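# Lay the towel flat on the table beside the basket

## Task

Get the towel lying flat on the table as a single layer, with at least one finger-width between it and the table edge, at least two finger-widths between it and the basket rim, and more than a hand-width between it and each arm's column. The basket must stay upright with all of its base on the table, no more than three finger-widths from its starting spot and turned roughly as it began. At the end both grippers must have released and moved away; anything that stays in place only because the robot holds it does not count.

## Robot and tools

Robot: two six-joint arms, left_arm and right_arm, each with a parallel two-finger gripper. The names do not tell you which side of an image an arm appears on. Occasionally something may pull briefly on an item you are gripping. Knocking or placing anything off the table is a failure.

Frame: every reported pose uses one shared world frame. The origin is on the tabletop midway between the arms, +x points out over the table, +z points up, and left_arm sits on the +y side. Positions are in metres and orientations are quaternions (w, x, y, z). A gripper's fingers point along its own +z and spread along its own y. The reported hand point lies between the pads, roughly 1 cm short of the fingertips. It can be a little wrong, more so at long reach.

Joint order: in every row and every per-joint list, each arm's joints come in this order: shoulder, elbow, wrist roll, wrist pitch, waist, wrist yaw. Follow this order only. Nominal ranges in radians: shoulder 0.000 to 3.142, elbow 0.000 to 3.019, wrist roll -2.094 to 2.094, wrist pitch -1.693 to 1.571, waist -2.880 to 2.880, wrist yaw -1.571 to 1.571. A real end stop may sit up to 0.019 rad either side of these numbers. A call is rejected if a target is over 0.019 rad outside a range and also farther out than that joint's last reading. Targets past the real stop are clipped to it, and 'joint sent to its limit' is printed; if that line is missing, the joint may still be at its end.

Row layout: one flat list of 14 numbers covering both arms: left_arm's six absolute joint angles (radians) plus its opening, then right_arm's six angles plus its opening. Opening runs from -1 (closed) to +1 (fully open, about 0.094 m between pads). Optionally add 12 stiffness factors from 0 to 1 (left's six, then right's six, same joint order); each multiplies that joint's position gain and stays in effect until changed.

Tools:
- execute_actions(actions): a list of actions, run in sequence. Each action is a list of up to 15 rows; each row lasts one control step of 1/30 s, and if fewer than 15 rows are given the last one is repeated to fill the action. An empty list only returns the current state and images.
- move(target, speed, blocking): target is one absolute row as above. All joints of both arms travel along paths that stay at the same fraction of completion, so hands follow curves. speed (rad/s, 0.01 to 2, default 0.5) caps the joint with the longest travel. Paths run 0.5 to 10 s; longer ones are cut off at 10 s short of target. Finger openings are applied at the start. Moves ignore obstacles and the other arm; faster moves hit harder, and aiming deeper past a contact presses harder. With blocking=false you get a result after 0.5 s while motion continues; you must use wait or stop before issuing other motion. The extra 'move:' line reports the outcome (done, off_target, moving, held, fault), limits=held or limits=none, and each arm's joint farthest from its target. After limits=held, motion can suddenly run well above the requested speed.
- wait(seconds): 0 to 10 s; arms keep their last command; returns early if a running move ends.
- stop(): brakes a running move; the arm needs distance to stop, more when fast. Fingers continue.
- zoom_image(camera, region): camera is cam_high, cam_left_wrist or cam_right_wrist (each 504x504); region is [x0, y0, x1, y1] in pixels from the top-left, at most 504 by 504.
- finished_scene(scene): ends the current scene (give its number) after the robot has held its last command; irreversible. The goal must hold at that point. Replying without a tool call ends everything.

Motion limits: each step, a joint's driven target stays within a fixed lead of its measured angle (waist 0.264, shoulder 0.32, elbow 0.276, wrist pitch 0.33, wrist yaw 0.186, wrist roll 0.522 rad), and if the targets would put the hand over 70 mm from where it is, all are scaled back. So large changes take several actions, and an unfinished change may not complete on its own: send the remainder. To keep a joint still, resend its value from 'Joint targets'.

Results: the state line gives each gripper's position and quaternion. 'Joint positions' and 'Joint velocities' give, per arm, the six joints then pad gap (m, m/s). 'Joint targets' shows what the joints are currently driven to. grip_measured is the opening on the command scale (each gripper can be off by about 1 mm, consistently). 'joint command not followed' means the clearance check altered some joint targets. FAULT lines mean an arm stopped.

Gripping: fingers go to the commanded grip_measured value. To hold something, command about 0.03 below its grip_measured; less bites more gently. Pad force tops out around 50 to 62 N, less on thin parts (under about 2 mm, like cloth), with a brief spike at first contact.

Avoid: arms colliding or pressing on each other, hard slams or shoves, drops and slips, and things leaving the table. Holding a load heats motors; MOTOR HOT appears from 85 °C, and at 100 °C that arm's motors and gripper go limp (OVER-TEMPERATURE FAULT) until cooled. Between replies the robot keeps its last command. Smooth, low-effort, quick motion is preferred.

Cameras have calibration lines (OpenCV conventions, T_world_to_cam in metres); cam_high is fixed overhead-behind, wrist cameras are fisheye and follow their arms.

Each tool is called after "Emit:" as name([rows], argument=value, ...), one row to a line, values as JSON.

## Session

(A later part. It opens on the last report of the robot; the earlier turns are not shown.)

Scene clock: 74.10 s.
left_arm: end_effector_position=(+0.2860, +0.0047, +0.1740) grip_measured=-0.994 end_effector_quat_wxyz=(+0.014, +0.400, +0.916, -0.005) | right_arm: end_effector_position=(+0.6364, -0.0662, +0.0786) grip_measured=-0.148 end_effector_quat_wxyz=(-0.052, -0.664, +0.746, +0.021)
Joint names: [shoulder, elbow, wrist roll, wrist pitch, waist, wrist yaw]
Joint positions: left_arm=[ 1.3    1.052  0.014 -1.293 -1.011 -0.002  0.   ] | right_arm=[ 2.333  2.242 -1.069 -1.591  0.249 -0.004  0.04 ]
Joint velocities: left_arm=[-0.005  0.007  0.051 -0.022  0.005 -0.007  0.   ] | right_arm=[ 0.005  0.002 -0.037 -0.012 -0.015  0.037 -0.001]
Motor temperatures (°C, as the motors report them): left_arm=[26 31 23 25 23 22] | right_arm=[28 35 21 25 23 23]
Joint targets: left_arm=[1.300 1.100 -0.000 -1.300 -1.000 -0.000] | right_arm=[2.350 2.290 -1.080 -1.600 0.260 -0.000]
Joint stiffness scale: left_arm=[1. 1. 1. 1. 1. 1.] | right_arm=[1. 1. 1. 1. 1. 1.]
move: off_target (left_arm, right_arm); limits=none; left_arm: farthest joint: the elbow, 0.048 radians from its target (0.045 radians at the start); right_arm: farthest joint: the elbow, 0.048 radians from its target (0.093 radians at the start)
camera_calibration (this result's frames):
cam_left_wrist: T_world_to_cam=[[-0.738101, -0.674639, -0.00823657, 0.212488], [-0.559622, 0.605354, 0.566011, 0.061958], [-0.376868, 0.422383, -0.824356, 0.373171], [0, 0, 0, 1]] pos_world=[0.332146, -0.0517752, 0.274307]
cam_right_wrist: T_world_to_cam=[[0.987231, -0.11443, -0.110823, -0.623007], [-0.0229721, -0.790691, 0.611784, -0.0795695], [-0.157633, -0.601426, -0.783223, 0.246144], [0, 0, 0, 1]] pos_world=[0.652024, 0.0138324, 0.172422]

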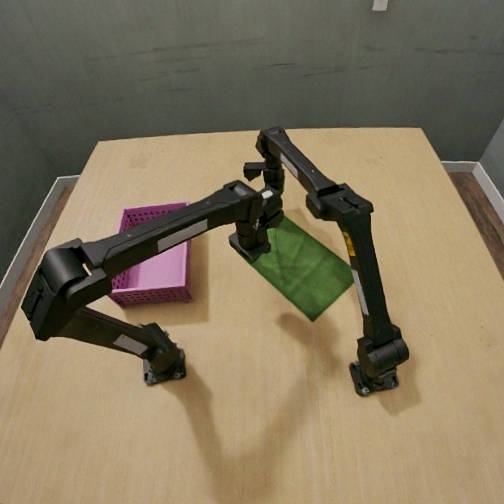

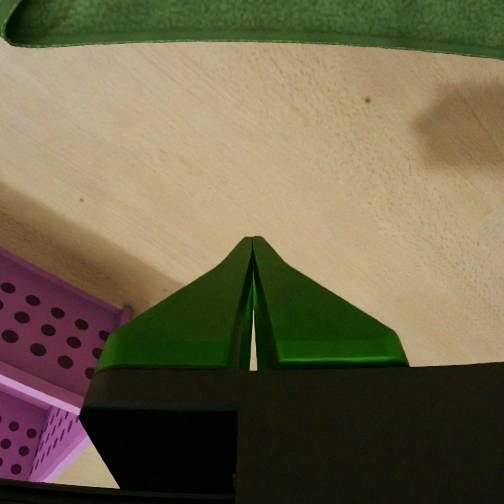

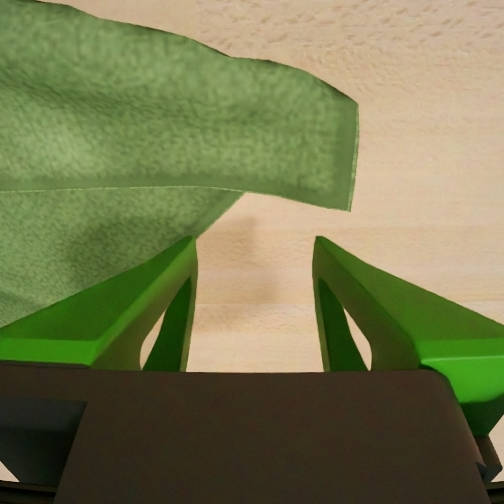

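Emit:
move(target=[1.3,1.1,0,-1.3,-1.0,0,-1,2.4,2.3,-1.08,-1.54,0.21,0,-0.15], speed=0.1)

Emit:
move(target=[1.3,1.1,0,-1.3,-1.0,0,-1,2.47,2.3,-1.08,-1.5,0.21,0,-0.15], speed=0.1)

Emit:
move(target=[1.3,1.1,0,-1.3,-1.0,0,-1,2.47,2.3,-1.08,-1.5,0.21,0,-1])

Emit:
move(target=[0.9,0.8,0,-1.3,-1.0,0,-1,2.3,2.35,-1.08,-1.6,0.26,0,-1], speed=0.3)

Scene clock: 79.00 s.
left_arm: end_effector_position=(+0.2858, +0.0049, +0.1737) grip_measured=-0.994 end_effector_quat_wxyz=(+0.014, +0.400, +0.916, -0.004) | right_arm: end_effector_position=(+0.6527, -0.0811, +0.0487) grip_measured=-0.148 end_effector_quat_wxyz=(-0.050, -0.654, +0.755, +0.021)
Joint names: [shoulder, elbow, wrist roll, wrist pitch, waist, wrist yaw]
Joint positions: left_arm=[ 1.3    1.051  0.014 -1.293 -1.011 -0.002  0.   ] | right_arm=[ 2.381  2.252 -1.07  -1.549  0.22  -0.004  0.04 ]
Joint velocities: left_arm=[-0.015 -0.007  0.007 -0.002  0.005  0.037  0.001] | right_arm=[-0.005 -0.017 -0.037 -0.017 -0.005 -0.11  -0.   ]
Motor temperatures (°C, as the motors report them): left_arm=[26 31 23 25 23 22] | right_arm=[28 36 21 25 23 23]
Joint targets: left_arm=[1.300 1.100 0.000 -1.300 -1.000 -0.000] | right_arm=[2.400 2.300 -1.080 -1.540 0.210 0.000]
Joint stiffness scale: left_arm=[1. 1. 1. 1. 1. 1.] | right_arm=[1. 1. 1. 1. 1. 1.]
move: off_target (left_arm, right_arm); limits=none; left_arm: farthest joint: the elbow, 0.049 radians from its target (0.048 radians at the start); right_arm: farthest joint: the elbow, 0.048 radians from its target (0.058 radians at the start)
camera_calibration (this result's frames):
cam_left_wrist: T_world_to_cam=[[-0.738106, -0.674635, -0.00822094, 0.212478], [-0.559324, 0.605042, 0.56664, 0.0617143], [-0.377301, 0.422839, -0.823924, 0.372833], [0, 0, 0, 1]] pos_world=[0.33202, -0.0516428, 0.273964]
cam_right_wrist: T_world_to_cam=[[0.98403, -0.141736, -0.107686, -0.644406], [-0.046981, -0.790313, 0.610899, -0.056942], [-0.171692, -0.596084, -0.784351, 0.225987], [0, 0, 0, 1]] pos_world=[0.67024, -0.00163017, 0.142646]

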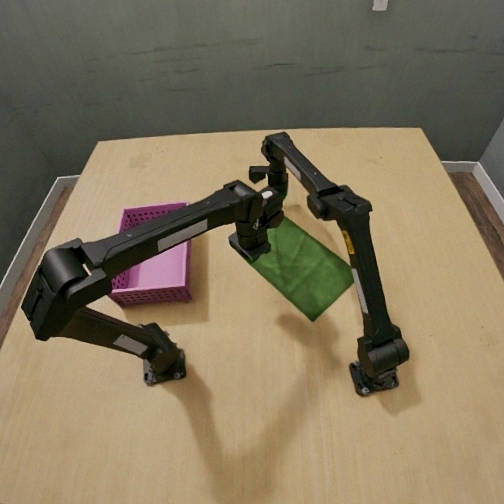

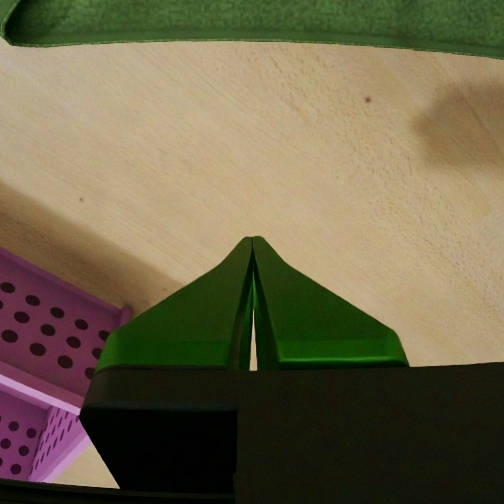

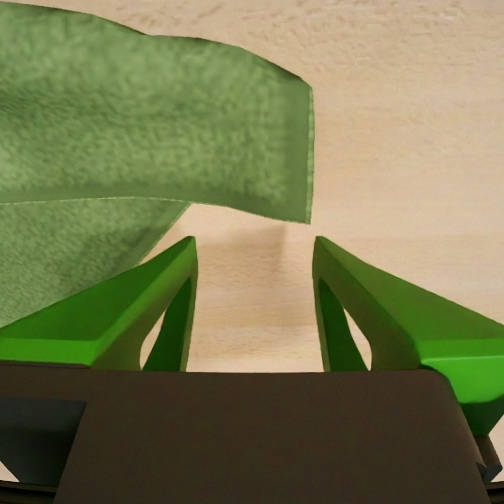

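Scene clock: 80.17 s.
left_arm: end_effector_position=(+0.2855, +0.0053, +0.1732) grip_measured=-0.994 end_effector_quat_wxyz=(+0.013, +0.400, +0.916, -0.004) | right_arm: end_effector_position=(+0.6608, -0.0783, +0.0224) grip_measured=-0.149 end_effector_quat_wxyz=(-0.047, -0.654, +0.755, +0.019)
Joint names: [shoulder, elbow, wrist roll, wrist pitch, waist, wrist yaw]
Joint positions: left_arm=[ 1.3    1.049  0.014 -1.293 -1.011 -0.002  0.   ] | right_arm=[ 2.424  2.263 -1.07  -1.511  0.22  -0.003  0.04 ]
Joint velocities: left_arm=[-0.005 -0.017 -0.007  0.022  0.005  0.066 -0.   ] | right_arm=[ 0.005 -0.007 -0.007 -0.002 -0.005 -0.066 -0.001]
Motor temperatures (°C, as the motors report them): left_arm=[26 31 23 25 23 22] | right_arm=[28 36 21 25 23 23]
Joint targets: left_arm=[1.300 1.100 0.000 -1.300 -1.000 0.000] | right_arm=[2.470 2.300 -1.080 -1.500 0.210 -0.000]
Joint stiffness scale: left_arm=[1. 1. 1. 1. 1. 1.] | right_arm=[1. 1. 1. 1. 1. 1.]
move: off_target (left_arm, right_arm); limits=none; left_arm: farthest joint: the elbow, 0.051 radians from its target (0.049 radians at the start); right_arm: farthest joint: the shoulder, 0.046 radians from its target (0.089 radians at the start)
camera_calibration (this result's frames):
cam_left_wrist: T_world_to_cam=[[-0.738114, -0.674626, -0.00818966, 0.21246], [-0.558727, 0.604415, 0.567897, 0.0612278], [-0.378168, 0.423749, -0.823059, 0.372158], [0, 0, 0, 1]] pos_world=[0.331768, -0.0513776, 0.273277]
cam_right_wrist: T_world_to_cam=[[0.984721, -0.141131, -0.102015, -0.655295], [-0.050261, -0.791228, 0.609452, -0.0360973], [-0.16673, -0.595013, -0.786232, 0.205293], [0, 0, 0, 1]] pos_world=[0.677697, 0.00110866, 0.116557]

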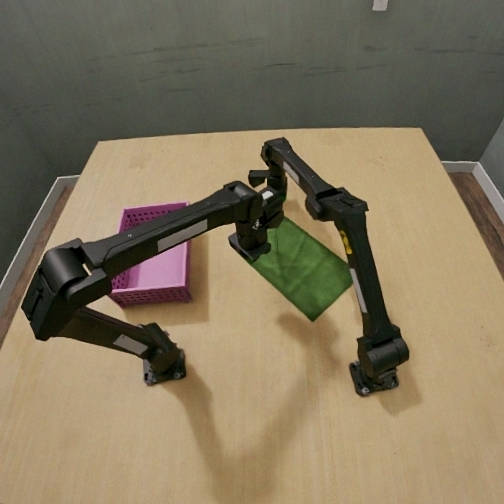

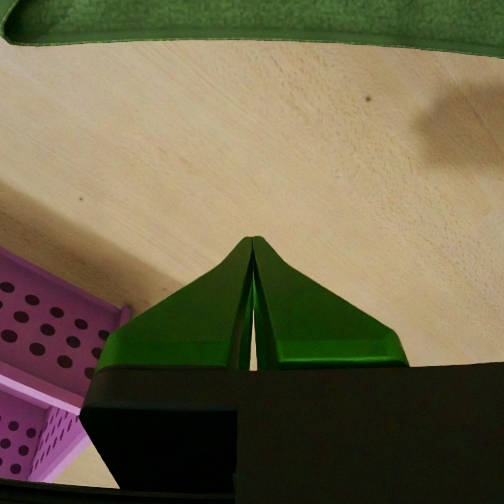

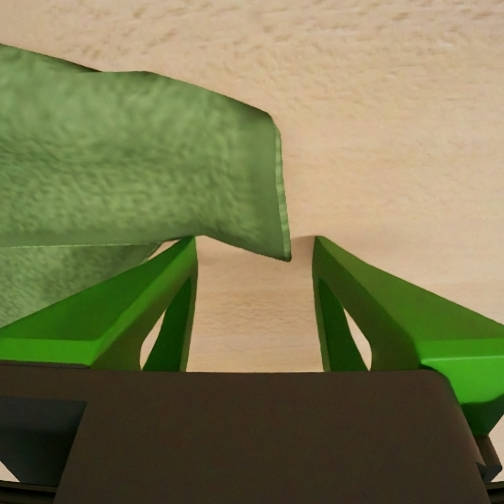

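Scene clock: 80.87 s.
left_arm: end_effector_position=(+0.2850, +0.0057, +0.1724) grip_measured=-0.994 end_effector_quat_wxyz=(+0.012, +0.400, +0.916, -0.004) | right_arm: end_effector_position=(+0.6604, -0.0784, +0.0207) grip_measured=-0.978 end_effector_quat_wxyz=(-0.048, -0.654, +0.755, +0.020)
Joint names: [shoulder, elbow, wrist roll, wrist pitch, waist, wrist yaw]
Joint positions: left_arm=[ 1.3    1.048  0.014 -1.293 -1.011 -0.002  0.   ] | right_arm=[ 2.426  2.262 -1.07  -1.511  0.22  -0.003  0.001]
Joint velocities: left_arm=[-0.005  0.012  0.007 -0.012 -0.005 -0.037  0.001] | right_arm=[ 0.005 -0.007 -0.066  0.012 -0.005 -0.051 -0.   ]
Motor temperatures (°C, as the motors report them): left_arm=[26 31 23 25 23 22] | right_arm=[28 36 21 25 23 23]
Joint targets: left_arm=[1.300 1.100 0.000 -1.300 -1.000 -0.000] | right_arm=[2.470 2.300 -1.080 -1.500 0.210 0.000]
Joint stiffness scale: left_arm=[1. 1. 1. 1. 1. 1.] | right_arm=[1. 1. 1. 1. 1. 1.]
move: off_target (left_arm, right_arm); limits=none; left_arm: farthest joint: the elbow, 0.052 radians from its target (0.051 radians at the start); right_arm: farthest joint: the shoulder, 0.044 radians from its target (0.046 radians at the start)
camera_calibration (this result's frames):
cam_left_wrist: T_world_to_cam=[[-0.738125, -0.674615, -0.00815053, 0.212437], [-0.557979, 0.603629, 0.569465, 0.0606211], [-0.37925, 0.424885, -0.821975, 0.371314], [0, 0, 0, 1]] pos_world=[0.331451, -0.0510451, 0.27242]
cam_right_wrist: T_world_to_cam=[[0.984463, -0.141227, -0.104346, -0.654937], [-0.0487353, -0.790658, 0.610315, -0.0361641], [-0.168695, -0.595747, -0.785256, 0.205048], [0, 0, 0, 1]] pos_world=[0.677589, 0.00106839, 0.114746]

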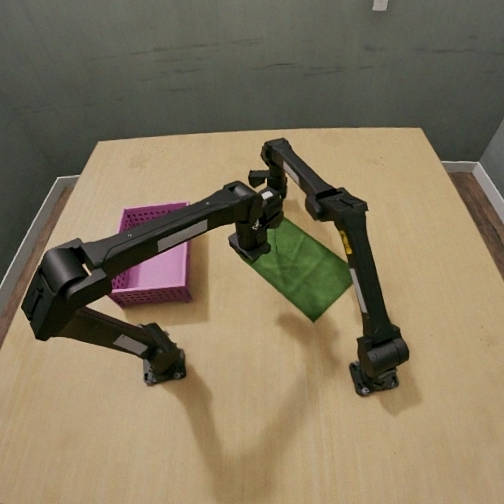

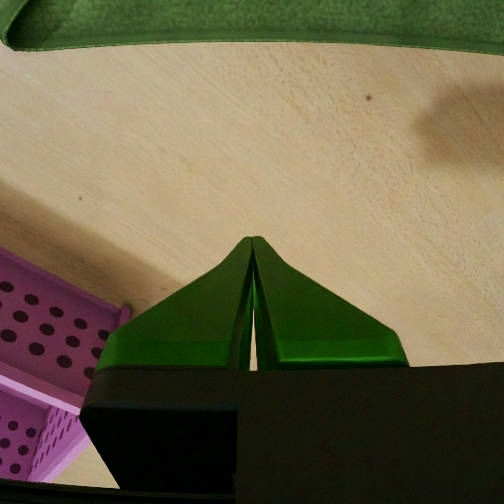

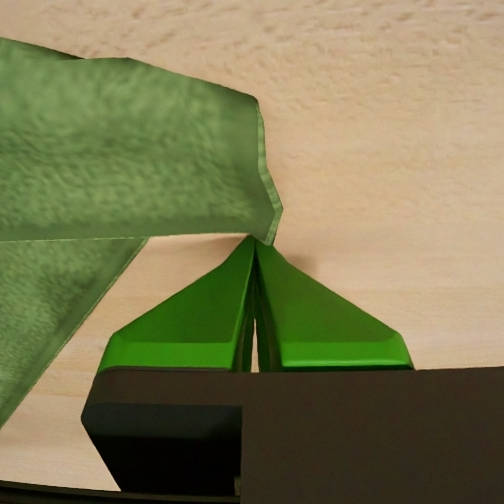

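Scene clock: 82.63 s.
left_arm: end_effector_position=(+0.2152, +0.0791, +0.1846) grip_measured=-0.994 end_effector_quat_wxyz=(+0.075, +0.399, +0.913, -0.030) | right_arm: end_effector_position=(+0.6530, -0.0620, +0.1068) grip_measured=-0.978 end_effector_quat_wxyz=(-0.019, -0.664, +0.747, +0.008)
Joint names: [shoulder, elbow, wrist roll, wrist pitch, waist, wrist yaw]
Joint positions: left_arm=[ 0.905  0.792  0.014 -1.295 -1.011 -0.002  0.   ] | right_arm=[ 2.324  2.304 -1.07  -1.591  0.246 -0.003  0.001]
Joint velocities: left_arm=[ 0.005 -0.007 -0.037 -0.022  0.005 -0.022 -0.   ] | right_arm=[-0.005 -0.002 -0.081 -0.002  0.005 -0.022  0.001]
Motor temperatures (°C, as the motors report them): left_arm=[26 31 23 25 23 22] | right_arm=[29 36 21 25 23 23]
Joint targets: left_arm=[0.900 0.800 -0.000 -1.300 -1.000 0.000] | right_arm=[2.300 2.350 -1.080 -1.600 0.260 -0.000]
Joint stiffness scale: left_arm=[1. 1. 1. 1. 1. 1.] | right_arm=[1. 1. 1. 1. 1. 1.]
move: off_target (right_arm); limits=none; left_arm: farthest joint: the wrist roll, 0.014 radians from its target (0.014 radians at the start); right_arm: farthest joint: the elbow, 0.046 radians from its target (0.088 radians at the start)
camera_calibration (this result's frames):
cam_left_wrist: T_world_to_cam=[[-0.737225, -0.675559, -0.010876, 0.210842], [-0.606288, 0.654355, 0.451923, -0.00150701], [-0.298184, 0.339763, -0.891991, 0.325895], [0, 0, 0, 1]] pos_world=[0.251701, 0.0326953, 0.293669]
cam_right_wrist: T_world_to_cam=[[0.992287, -0.114194, -0.0482331, -0.64576], [-0.0641545, -0.806006, 0.588421, -0.0646487], [-0.10607, -0.580788, -0.807115, 0.243525], [0, 0, 0, 1]] pos_world=[0.662462, 0.0155871, 0.203446]

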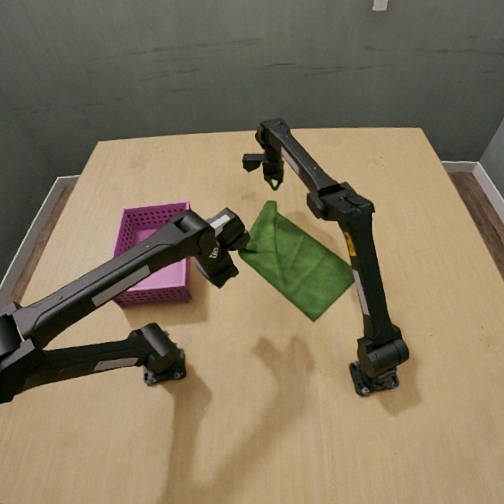

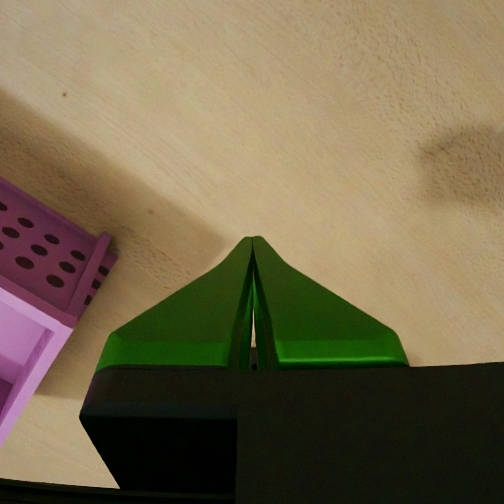

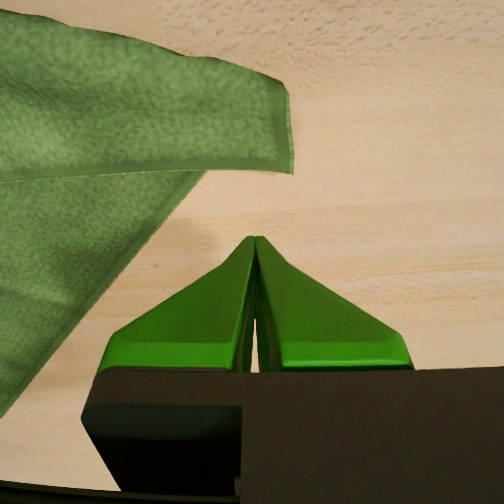

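Missed by about 1.5 cm; retry further in.

Emit:
move(target=[0.9,0.8,0,-1.3,-1.0,0,-1,2.39,2.28,-1.08,-1.55,0.25,0,-0.15], speed=0.15)

Emit:
move(target=[0.9,0.8,0,-1.3,-1.0,0,-1,2.47,2.28,-1.08,-1.5,0.25,0,-0.15], speed=0.1)

Emit:
move(target=[0.9,0.8,0,-1.3,-1.0,0,-1,2.47,2.28,-1.08,-1.5,0.25,0,-1])

Emit:
move(target=[0.9,0.8,0,-1.3,-1.0,0,-1,2.3,2.35,-1.08,-1.6,0.28,0,-1], speed=0.15)

Scene clock: 88.83 s.
left_arm: end_effector_position=(+0.2142, +0.0801, +0.1826) grip_measured=-0.994 end_effector_quat_wxyz=(+0.073, +0.399, +0.914, -0.029) | right_arm: end_effector_position=(+0.6501, -0.0632, +0.0609) grip_measured=-0.152 end_effector_quat_wxyz=(-0.042, -0.664, +0.747, +0.017)
Joint names: [shoulder, elbow, wrist roll, wrist pitch, waist, wrist yaw]
Joint positions: left_arm=[ 0.905  0.787  0.014 -1.295 -1.011 -0.002  0.   ] | right_arm=[ 2.374  2.273 -1.07  -1.56   0.246 -0.003  0.04 ]
Joint velocities: left_arm=[-0.005  0.002  0.022 -0.017  0.005 -0.11  -0.001] | right_arm=[-0.005 -0.002  0.007 -0.022 -0.005 -0.066 -0.001]
Motor temperatures (°C, as the motors report them): left_arm=[26 31 23 25 23 22] | right_arm=[29 37 21 25 23 23]
Joint targets: left_arm=[0.900 0.800 -0.000 -1.300 -1.000 0.000] | right_arm=[2.390 2.280 -1.080 -1.550 0.250 -0.000]
Joint stiffness scale: left_arm=[1. 1. 1. 1. 1. 1.] | right_arm=[1. 1. 1. 1. 1. 1.]
move: done; limits=none; left_arm: farthest joint: the wrist roll, 0.014 radians from its target (0.014 radians at the start); right_arm: farthest joint: the shoulder, 0.016 radians from its target (0.066 radians at the start)
camera_calibration (this result's frames):
cam_left_wrist: T_world_to_cam=[[-0.737262, -0.675521, -0.0107806, 0.210779], [-0.604735, 0.652724, 0.456341, -0.00284674], [-0.301231, 0.342962, -0.88974, 0.323387], [0, 0, 0, 1]] pos_world=[0.251092, 0.0333344, 0.291301]
cam_right_wrist: T_world_to_cam=[[0.989003, -0.115517, -0.0923503, -0.640464], [-0.0362591, -0.794766, 0.605832, -0.0572874], [-0.143381, -0.595821, -0.790215, 0.227792], [0, 0, 0, 1]] pos_world=[0.664005, 0.0162085, 0.155564]

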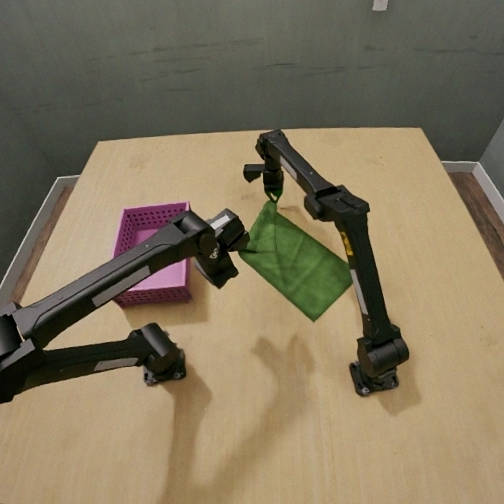

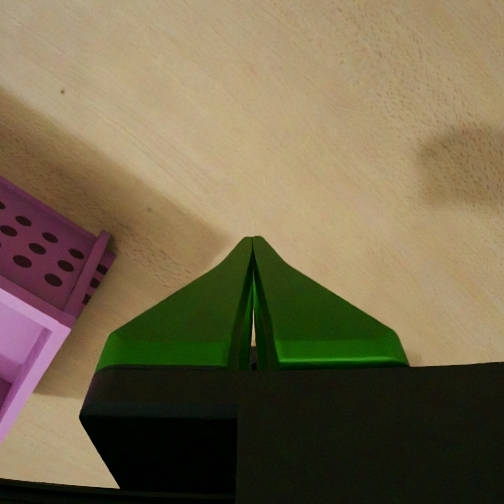

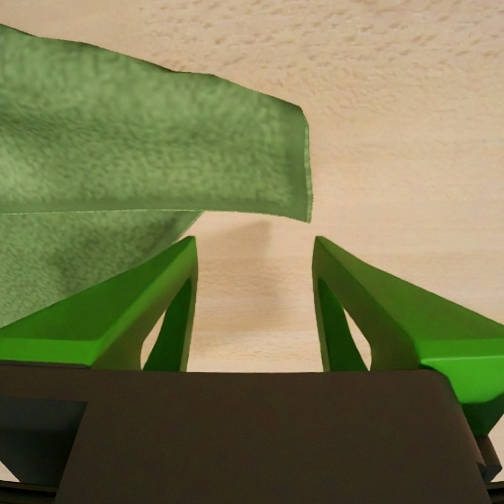

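Scene clock: 90.03 s.
left_arm: end_effector_position=(+0.2132, +0.0812, +0.1805) grip_measured=-0.994 end_effector_quat_wxyz=(+0.071, +0.399, +0.914, -0.028) | right_arm: end_effector_position=(+0.6549, -0.0612, +0.0222) grip_measured=-0.151 end_effector_quat_wxyz=(-0.048, -0.664, +0.746, +0.019)
Joint names: [shoulder, elbow, wrist roll, wrist pitch, waist, wrist yaw]
Joint positions: left_arm=[ 0.905  0.782  0.014 -1.295 -1.011 -0.002  0.   ] | right_arm=[ 2.429  2.271 -1.072 -1.517  0.246 -0.003  0.04 ]
Joint velocities: left_arm=[-0.005 -0.007 -0.081  0.002 -0.005  0.037 -0.001] | right_arm=[ 0.005  0.002 -0.007 -0.002 -0.015 -0.037  0.001]
Motor temperatures (°C, as the motors report them): left_arm=[26 31 23 25 23 22] | right_arm=[29 36 21 25 23 23]
Joint targets: left_arm=[0.900 0.800 0.000 -1.300 -1.000 -0.000] | right_arm=[2.470 2.280 -1.080 -1.500 0.250 0.000]
Joint stiffness scale: left_arm=[1. 1. 1. 1. 1. 1.] | right_arm=[1. 1. 1. 1. 1. 1.]
move: off_target (right_arm); limits=none; left_arm: farthest joint: the elbow, 0.018 radians from its target (0.013 radians at the start); right_arm: farthest joint: the shoulder, 0.041 radians from its target (0.096 radians at the start)
camera_calibration (this result's frames):
cam_left_wrist: T_world_to_cam=[[-0.737299, -0.675482, -0.0106849, 0.210717], [-0.603167, 0.651077, 0.460747, -0.00417402], [-0.30427, 0.346153, -0.887467, 0.320872], [0, 0, 0, 1]] pos_world=[0.250475, 0.033982, 0.288938]
cam_right_wrist: T_world_to_cam=[[0.987951, -0.114856, -0.103734, -0.647641], [-0.0280187, -0.79192, 0.609982, -0.0374329], [-0.152209, -0.599726, -0.785596, 0.204531], [0, 0, 0, 1]] pos_world=[0.66992, 0.0186335, 0.11633]

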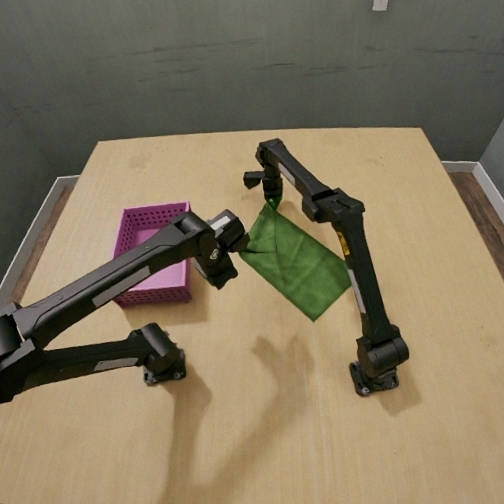

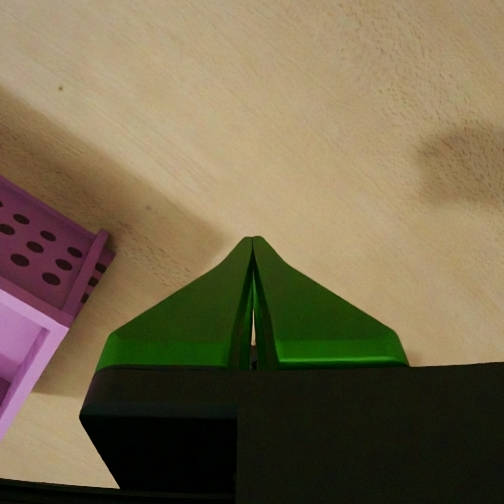

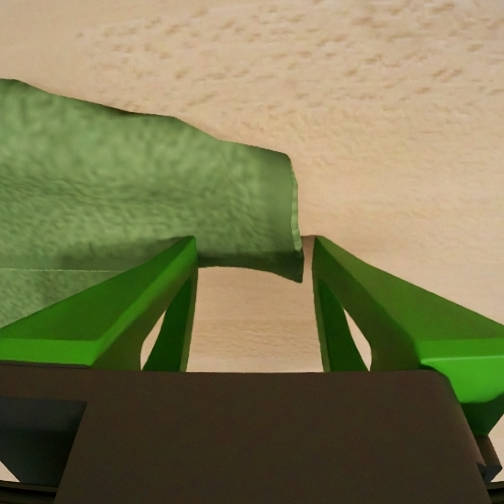

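Scene clock: 90.73 s.
left_arm: end_effector_position=(+0.2123, +0.0821, +0.1786) grip_measured=-0.994 end_effector_quat_wxyz=(+0.069, +0.399, +0.914, -0.028) | right_arm: end_effector_position=(+0.6555, -0.0610, +0.0227) grip_measured=-0.960 end_effector_quat_wxyz=(-0.047, -0.664, +0.746, +0.018)
Joint names: [shoulder, elbow, wrist roll, wrist pitch, waist, wrist yaw]
Joint positions: left_arm=[ 0.905  0.778  0.014 -1.295 -1.011 -0.002  0.   ] | right_arm=[ 2.428  2.271 -1.072 -1.515  0.246 -0.003  0.002]
Joint velocities: left_arm=[-0.015  0.007 -0.051  0.002  0.005  0.007 -0.   ] | right_arm=[-0.015 -0.007 -0.051  0.007 -0.005 -0.037  0.001]
Motor temperatures (°C, as the motors report them): left_arm=[26 31 23 25 23 22] | right_arm=[29 36 21 25 23 23]
Joint targets: left_arm=[0.900 0.800 -0.000 -1.300 -1.000 0.000] | right_arm=[2.470 2.280 -1.080 -1.500 0.250 -0.000]
Joint stiffness scale: left_arm=[1. 1. 1. 1. 1. 1.] | right_arm=[1. 1. 1. 1. 1. 1.]
move: off_target (left_arm, right_arm); limits=none; left_arm: farthest joint: the elbow, 0.022 radians from its target (0.018 radians at the start); right_arm: farthest joint: the shoulder, 0.042 radians from its target (0.041 radians at the start)
camera_calibration (this result's frames):
cam_left_wrist: T_world_to_cam=[[-0.737333, -0.675447, -0.0105963, 0.210659], [-0.601706, 0.649543, 0.464805, -0.00538811], [-0.307068, 0.349092, -0.88535, 0.318545], [0, 0, 0, 1]] pos_world=[0.249899, 0.0345873, 0.28676]
cam_right_wrist: T_world_to_cam=[[0.988241, -0.114739, -0.101068, -0.648397], [-0.029744, -0.792615, 0.608997, -0.0363976], [-0.149984, -0.598829, -0.786707, 0.203751], [0, 0, 0, 1]] pos_world=[0.670249, 0.0187662, 0.116926]

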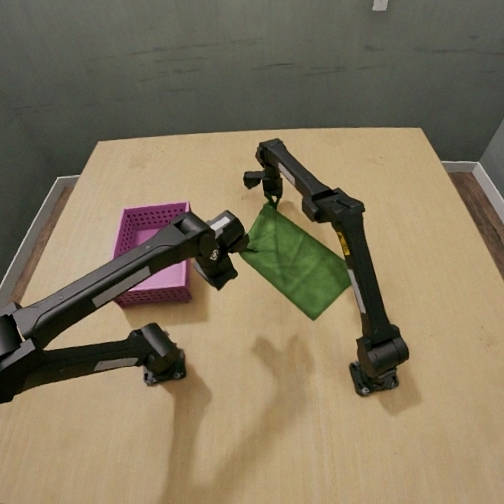

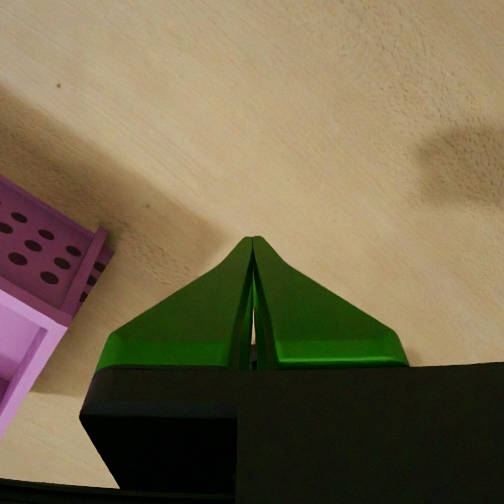

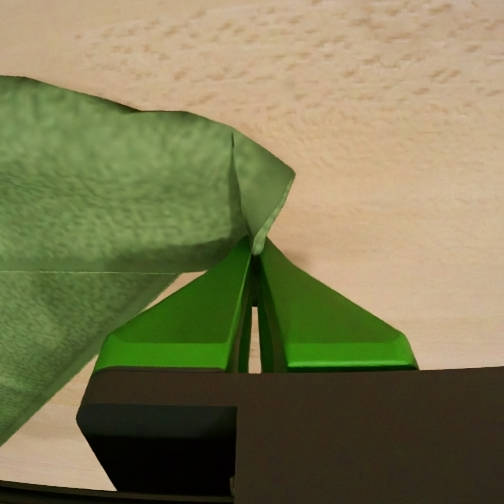

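Scene clock: 92.03 s.
left_arm: end_effector_position=(+0.2115, +0.0829, +0.1770) grip_measured=-0.994 end_effector_quat_wxyz=(+0.067, +0.399, +0.914, -0.027) | right_arm: end_effector_position=(+0.6480, -0.0470, +0.1136) grip_measured=-0.960 end_effector_quat_wxyz=(-0.013, -0.673, +0.739, +0.006)
Joint names: [shoulder, elbow, wrist roll, wrist pitch, waist, wrist yaw]
Joint positions: left_arm=[ 0.905  0.774  0.014 -1.295 -1.011 -0.002  0.   ] | right_arm=[ 2.316  2.308 -1.072 -1.591  0.268 -0.003  0.002]
Joint velocities: left_arm=[ 0.005 -0.002  0.051 -0.012 -0.005 -0.007  0.   ] | right_arm=[-0.005 -0.007  0.037 -0.042 -0.015  0.051 -0.001]
Motor temperatures (°C, as the motors report them): left_arm=[26 31 23 25 23 22] | right_arm=[30 36 21 25 23 23]
Joint targets: left_arm=[0.900 0.800 0.000 -1.300 -1.000 0.000] | right_arm=[2.300 2.350 -1.080 -1.600 0.280 -0.000]
Joint stiffness scale: left_arm=[1. 1. 1. 1. 1. 1.] | right_arm=[1. 1. 1. 1. 1. 1.]
move: off_target (left_arm, right_arm); limits=none; left_arm: farthest joint: the elbow, 0.026 radians from its target (0.022 radians at the start); right_arm: farthest joint: the elbow, 0.042 radians from its target (0.079 radians at the start)
camera_calibration (this result's frames):
cam_left_wrist: T_world_to_cam=[[-0.73736, -0.675418, -0.0105223, 0.210611], [-0.600478, 0.648255, 0.468179, -0.00639171], [-0.309395, 0.351535, -0.883571, 0.316602], [0, 0, 0, 1]] pos_world=[0.249413, 0.0350973, 0.284949]
cam_right_wrist: T_world_to_cam=[[0.995177, -0.0904931, -0.0378628, -0.640644], [-0.0514375, -0.810058, 0.584089, -0.0648383], [-0.0835271, -0.579324, -0.810806, 0.243157], [0, 0, 0, 1]] pos_world=[0.654529, 0.0303702, 0.210768]

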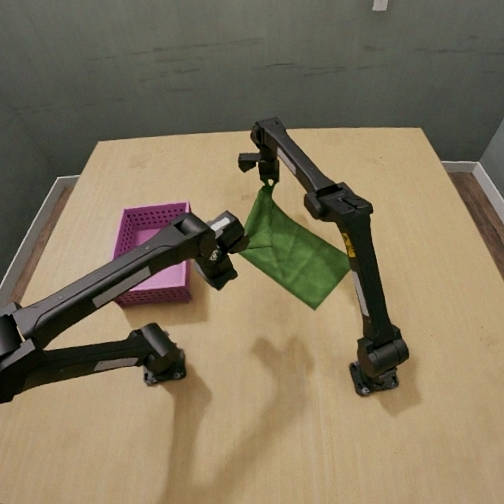

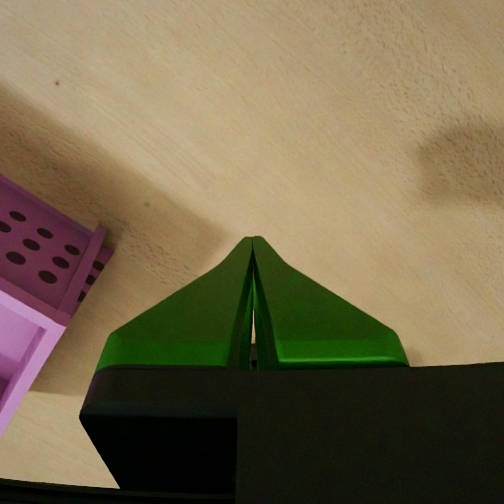

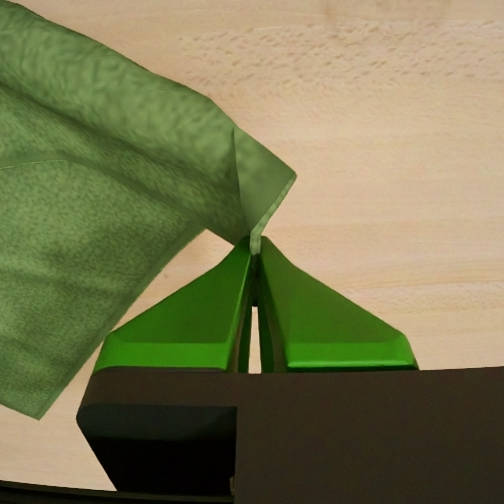

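Emit:
move(target=[1.8,1.62,1.5,-1.38,-0.88,0,-1,2.3,2.35,-1.08,-1.6,0.28,0,-1], speed=0.6)

Emit:
move(target=[2.02,1.6,1.5,-1.15,-0.88,0,-1,2.3,2.35,-1.08,-1.6,0.28,0,-1], speed=0.2)

Scene clock: 100.40 s.
left_arm: end_effector_position=(+0.3550, -0.0235, +0.1834) grip_measured=-0.994 end_effector_quat_wxyz=(+0.004, +0.738, +0.675, +0.002) | right_arm: end_effector_position=(+0.6480, -0.0470, +0.1136) grip_measured=-0.960 end_effector_quat_wxyz=(-0.013, -0.673, +0.739, +0.006)
Joint names: [shoulder, elbow, wrist roll, wrist pitch, waist, wrist yaw]
Joint positions: left_arm=[ 1.487  1.264  0.921 -1.339 -0.941 -0.002  0.   ] | right_arm=[ 2.316  2.308 -1.072 -1.591  0.268 -0.003  0.002]
Joint velocities: left_arm=[-0.005  0.007  0.007 -0.002  0.005 -0.007  0.   ] | right_arm=[-0.005 -0.007  0.022 -0.007 -0.015 -0.051 -0.002]
Motor temperatures (°C, as the motors report them): left_arm=[26 31 23 25 23 22] | right_arm=[30 37 21 25 23 23]
Joint targets: left_arm=[1.477 1.275 0.918 -1.343 -0.941 -0.002] | right_arm=[2.316 2.308 -1.072 -1.591 0.268 -0.003]
Joint stiffness scale: left_arm=[1. 1. 1. 1. 1. 1.] | right_arm=[1. 1. 1. 1. 1. 1.]
move: held (left_arm, right_arm); limits=held; held on 32 of 84 steps (left_arm, right_arm), including the last (left_arm, right_arm); left_arm: farthest joint: the wrist roll, 0.579 radians from its target (1.486 radians at the start); right_arm: farthest joint: the elbow, 0.042 radians from its target (0.042 radians at the start)
joint command not followed: on one or more control steps a check withheld the commanded joint targets of the left arm, and it was not sent them on those steps. On the call's last step the targets were still withheld.
cause: the commanded joint targets would bring a part of the robot too close to another arm (this arm's wrist (the part past the wrist pitch) and the other arm's forearm (the part past the elbow)); next, command targets that bring no part of the robot closer to that arm.
joint command not followed: on one or more control steps a check withheld the commanded joint targets of the right arm, and it was not sent them on those steps. On the call's last step the targets were still withheld.
cause: the commanded joint targets would bring a part of the robot too close to another arm (this arm's forearm (the part past the elbow) and the other arm's wrist (the part past the wrist pitch), along the way the arms are being sent); next, command targets that bring no part of the robot closer to that arm.
camera_calibration (this result's frames):
cam_left_wrist: T_world_to_cam=[[-0.995275, 0.0961011, -0.013871, 0.354852], [0.069681, 0.806413, 0.587232, -0.110264], [0.0676194, 0.583491, -0.809299, 0.262037], [0, 0, 0, 1]] pos_world=[0.34314, -0.0980796, 0.281739]
cam_right_wrist: T_world_to_cam=[[0.995177, -0.0904931, -0.0378628, -0.640644], [-0.0514375, -0.810058, 0.584089, -0.0648383], [-0.0835271, -0.579324, -0.810806, 0.243157], [0, 0, 0, 1]] pos_world=[0.654529, 0.0303702, 0.210768]

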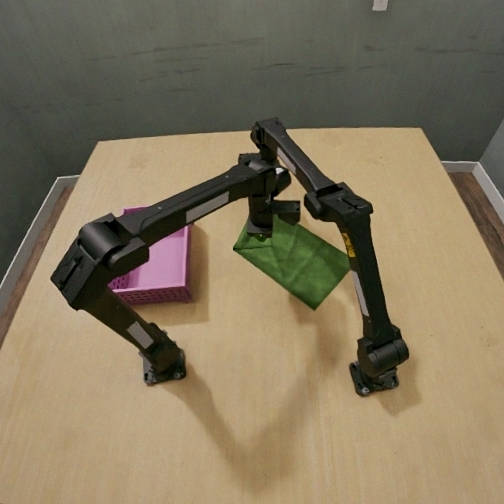

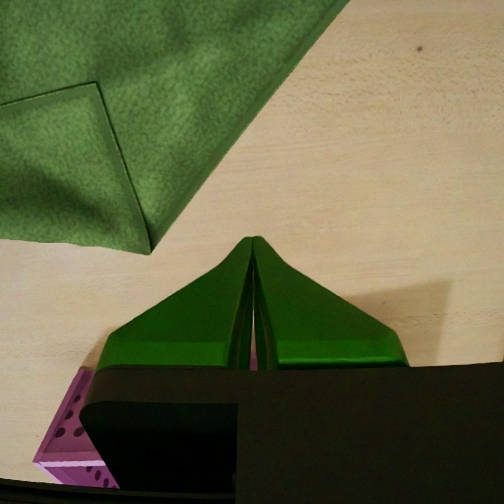

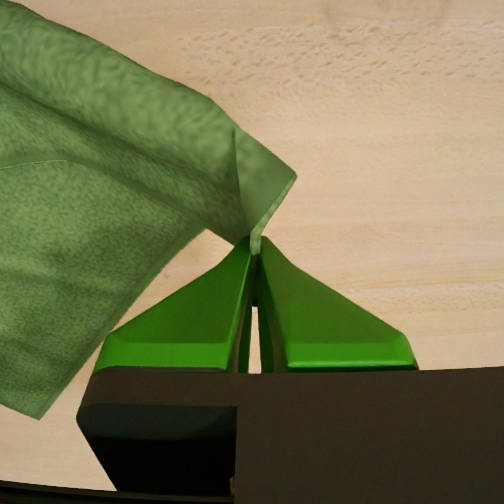

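Scene clock: 103.53 s.
left_arm: end_effector_position=(+0.3543, -0.0229, +0.1688) grip_measured=-0.994 end_effector_quat_wxyz=(-0.011, +0.745, +0.667, +0.000) | right_arm: end_effector_position=(+0.6480, -0.0470, +0.1136) grip_measured=-0.960 end_effector_quat_wxyz=(-0.013, -0.673, +0.739, +0.006)
Joint names: [shoulder, elbow, wrist roll, wrist pitch, waist, wrist yaw]
Joint positions: left_arm=[ 1.514  1.254  0.942 -1.334 -0.941 -0.002  0.   ] | right_arm=[ 2.316  2.308 -1.072 -1.591  0.268 -0.003  0.002]
Joint velocities: left_arm=[-0.024 -0.017  0.007  0.007 -0.015  0.037 -0.   ] | right_arm=[ 0.005 -0.007  0.081 -0.002  0.005  0.022 -0.001]
Motor temperatures (°C, as the motors report them): left_arm=[26 31 23 25 23 22] | right_arm=[30 36 21 25 23 23]
Joint targets: left_arm=[1.507 1.264 0.942 -1.335 -0.941 -0.002] | right_arm=[2.316 2.308 -1.072 -1.591 0.268 -0.003]
Joint stiffness scale: left_arm=[1. 1. 1. 1. 1. 1.] | right_arm=[1. 1. 1. 1. 1. 1.]
move: held (left_arm, right_arm); limits=held; held on 85 of 94 steps (left_arm, right_arm), including the last (left_arm, right_arm); left_arm: farthest joint: the wrist roll, 0.558 radians from its target (0.579 radians at the start); right_arm: farthest joint: the elbow, 0.042 radians from its target (0.042 radians at the start)
joint command not followed: on one or more control steps a check withheld the commanded joint targets of the left arm, and it was not sent them on those steps. On the call's last step the targets were still withheld.
cause: the commanded joint targets would bring a part of the robot too close to another arm (this arm's wrist (the part past the wrist pitch) and the other arm's forearm (the part past the elbow)); next, command targets that bring no part of the robot closer to that arm.
joint command not followed: on one or more control steps a check withheld the commanded joint targets of the right arm, and it was not sent them on those steps. On the call's last step the targets were still withheld.
cause: the commanded joint targets would bring a part of the robot too close to another arm (this arm's forearm (the part past the elbow) and the other arm's wrist (the part past the wrist pitch), along the way the arms are being sent); next, command targets that bring no part of the robot closer to that arm.
camera_calibration (this result's frames):
cam_left_wrist: T_world_to_cam=[[-0.993064, 0.116985, 0.0117905, 0.349286], [0.100447, 0.791984, 0.602222, -0.115884], [0.0611129, 0.599229, -0.798242, 0.250691], [0, 0, 0, 1]] pos_world=[0.343183, -0.0993041, 0.265781]
cam_right_wrist: T_world_to_cam=[[0.995177, -0.0904931, -0.0378628, -0.640644], [-0.0514375, -0.810058, 0.584089, -0.0648383], [-0.0835271, -0.579324, -0.810806, 0.243157], [0, 0, 0, 1]] pos_world=[0.654529, 0.0303702, 0.210768]

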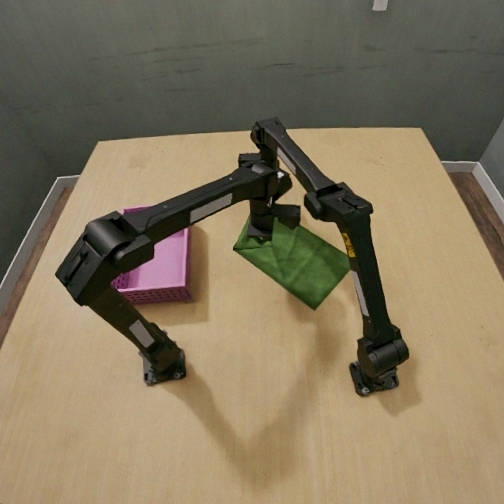

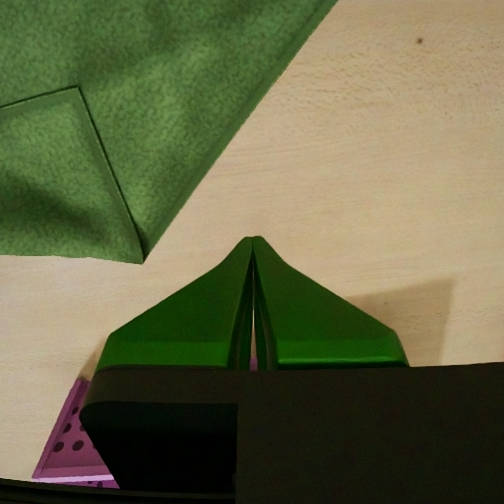

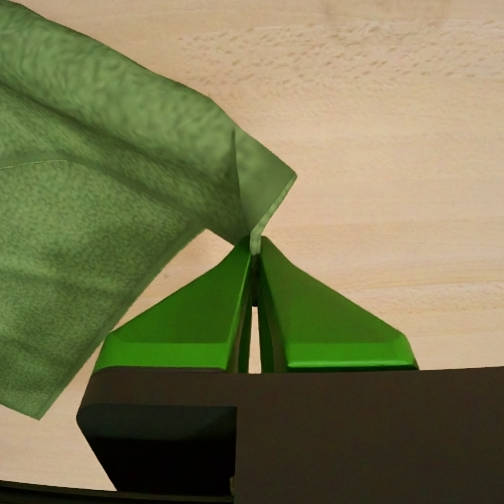

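Emit:
move(target=[0.9,0.8,0,-1.3,-0.7,0,-1,2.32,2.35,-1.08,-1.6,0.27,0,-1])

Emit:
move(target=[0.9,0.8,0,-1.3,-0.7,0,-1,1.95,2.25,-1.08,-1.68,0.3,0,-1], speed=0.15)

Scene clock: 108.73 s.
left_arm: end_effector_position=(+0.2591, +0.1421, +0.1839) grip_measured=-0.994 end_effector_quat_wxyz=(+0.071, +0.260, +0.963, -0.017) | right_arm: end_effector_position=(+0.6480, -0.0470, +0.1136) grip_measured=-0.960 end_effector_quat_wxyz=(-0.013, -0.673, +0.739, +0.006)
Joint names: [shoulder, elbow, wrist roll, wrist pitch, waist, wrist yaw]
Joint positions: left_arm=[ 0.905  0.792  0.016 -1.311 -0.714 -0.002  0.   ] | right_arm=[ 2.316  2.308 -1.072 -1.591  0.268 -0.003  0.002]
Joint velocities: left_arm=[ 0.005 -0.012 -0.095  0.007  0.005 -0.051 -0.   ] | right_arm=[-0.005  0.002  0.051  0.012  0.005 -0.007  0.   ]
Motor temperatures (°C, as the motors report them): left_arm=[26 31 23 25 23 22] | right_arm=[30 36 21 25 23 23]
Joint targets: left_arm=[0.900 0.800 -0.000 -1.300 -0.700 -0.000] | right_arm=[2.320 2.350 -1.080 -1.600 0.270 -0.000]
Joint stiffness scale: left_arm=[1. 1. 1. 1. 1. 1.] | right_arm=[1. 1. 1. 1. 1. 1.]
move: off_target (right_arm); limits=none; left_arm: farthest joint: the wrist roll, 0.016 radians from its target (0.942 radians at the start); right_arm: farthest joint: the elbow, 0.042 radians from its target (0.042 radians at the start)
camera_calibration (this result's frames):
cam_left_wrist: T_world_to_cam=[[-0.508222, -0.861159, -0.0107811, 0.25279], [-0.764302, 0.445221, 0.466499, 0.052276], [-0.396929, 0.245325, -0.884456, 0.354556], [0, 0, 0, 1]] pos_world=[0.309162, 0.107436, 0.291928]
cam_right_wrist: T_world_to_cam=[[0.995177, -0.0904931, -0.0378628, -0.640644], [-0.0514375, -0.810058, 0.584089, -0.0648383], [-0.0835271, -0.579324, -0.810806, 0.243157], [0, 0, 0, 1]] pos_world=[0.654529, 0.0303702, 0.210768]

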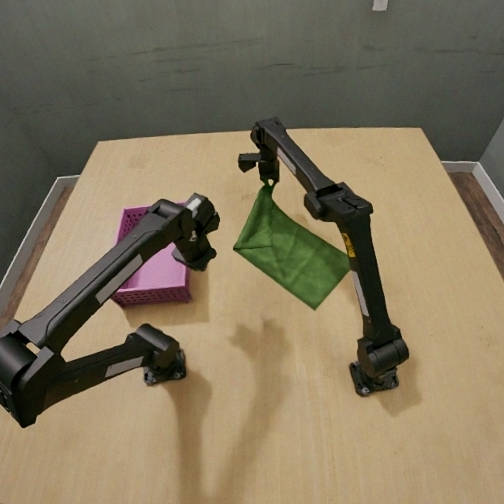

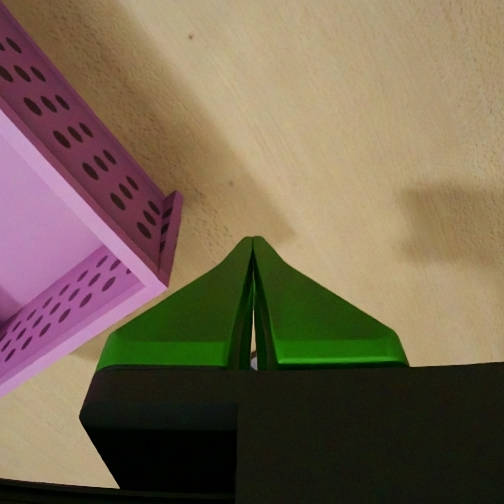

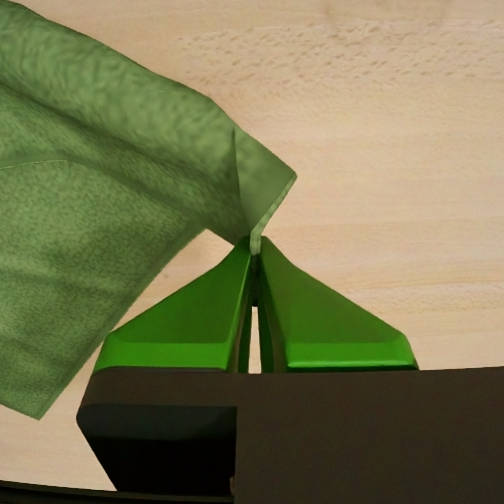

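Scene clock: 111.63 s.
left_arm: end_effector_position=(+0.2575, +0.1430, +0.1812) grip_measured=-0.994 end_effector_quat_wxyz=(+0.068, +0.260, +0.963, -0.016) | right_arm: end_effector_position=(+0.5873, -0.0621, +0.3145) grip_measured=-0.960 end_effector_quat_wxyz=(+0.083, -0.677, +0.731, -0.026)
Joint names: [shoulder, elbow, wrist roll, wrist pitch, waist, wrist yaw]
Joint positions: left_arm=[ 0.905  0.785  0.015 -1.311 -0.714 -0.002  0.   ] | right_arm=[ 1.971  2.246 -1.072 -1.673  0.284 -0.003  0.002]
Joint velocities: left_arm=[-0.005  0.017  0.007 -0.002 -0.005 -0.022  0.001] | right_arm=[-0.005  0.007 -0.081 -0.022  0.005  0.007 -0.   ]
Motor temperatures (°C, as the motors report them): left_arm=[26 31 23 25 23 22] | right_arm=[30 36 21 25 23 23]
Joint targets: left_arm=[0.900 0.800 -0.000 -1.300 -0.700 0.000] | right_arm=[1.950 2.250 -1.080 -1.680 0.300 -0.000]
Joint stiffness scale: left_arm=[1. 1. 1. 1. 1. 1.] | right_arm=[1. 1. 1. 1. 1. 1.]
move: off_target (right_arm); limits=none; left_arm: farthest joint: the elbow, 0.015 radians from its target (0.008 radians at the start); right_arm: farthest joint: the shoulder, 0.021 radians from its target (0.366 radians at the start)
camera_calibration (this result's frames):
cam_left_wrist: T_world_to_cam=[[-0.507958, -0.861317, -0.0105923, 0.252642], [-0.761804, 0.443463, 0.472223, 0.0504485], [-0.402036, 0.247939, -0.881415, 0.3517], [0, 0, 0, 1]] pos_world=[0.30816, 0.108033, 0.288847]
cam_right_wrist: T_world_to_cam=[[0.987074, -0.0791271, 0.139371, -0.624295], [-0.138983, -0.855659, 0.498529, -0.122055], [0.0798071, -0.511455, -0.855596, 0.314581], [0, 0, 0, 1]] pos_world=[0.574156, 0.0070579, 0.417011]

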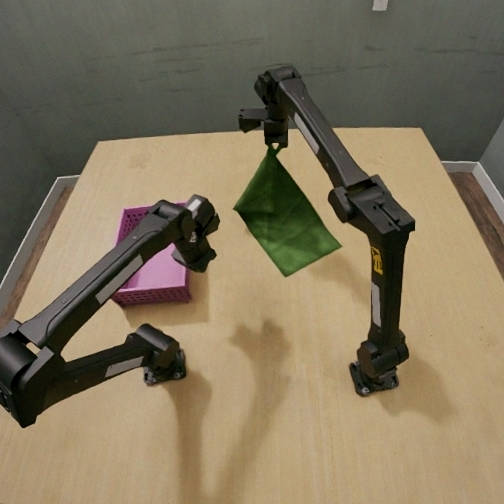

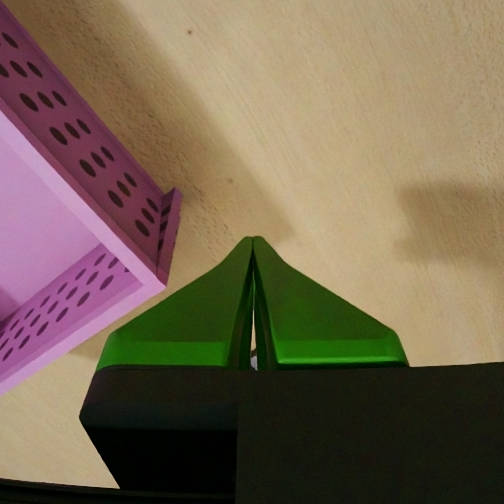

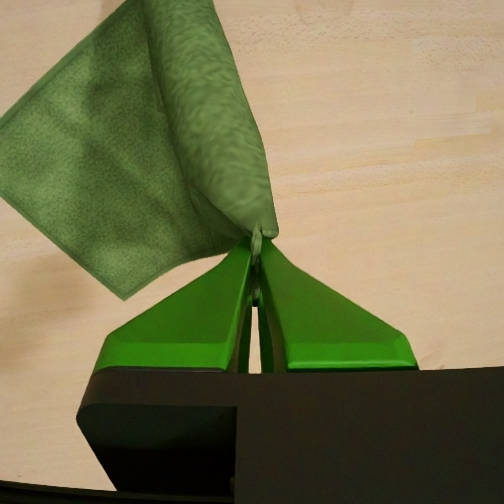

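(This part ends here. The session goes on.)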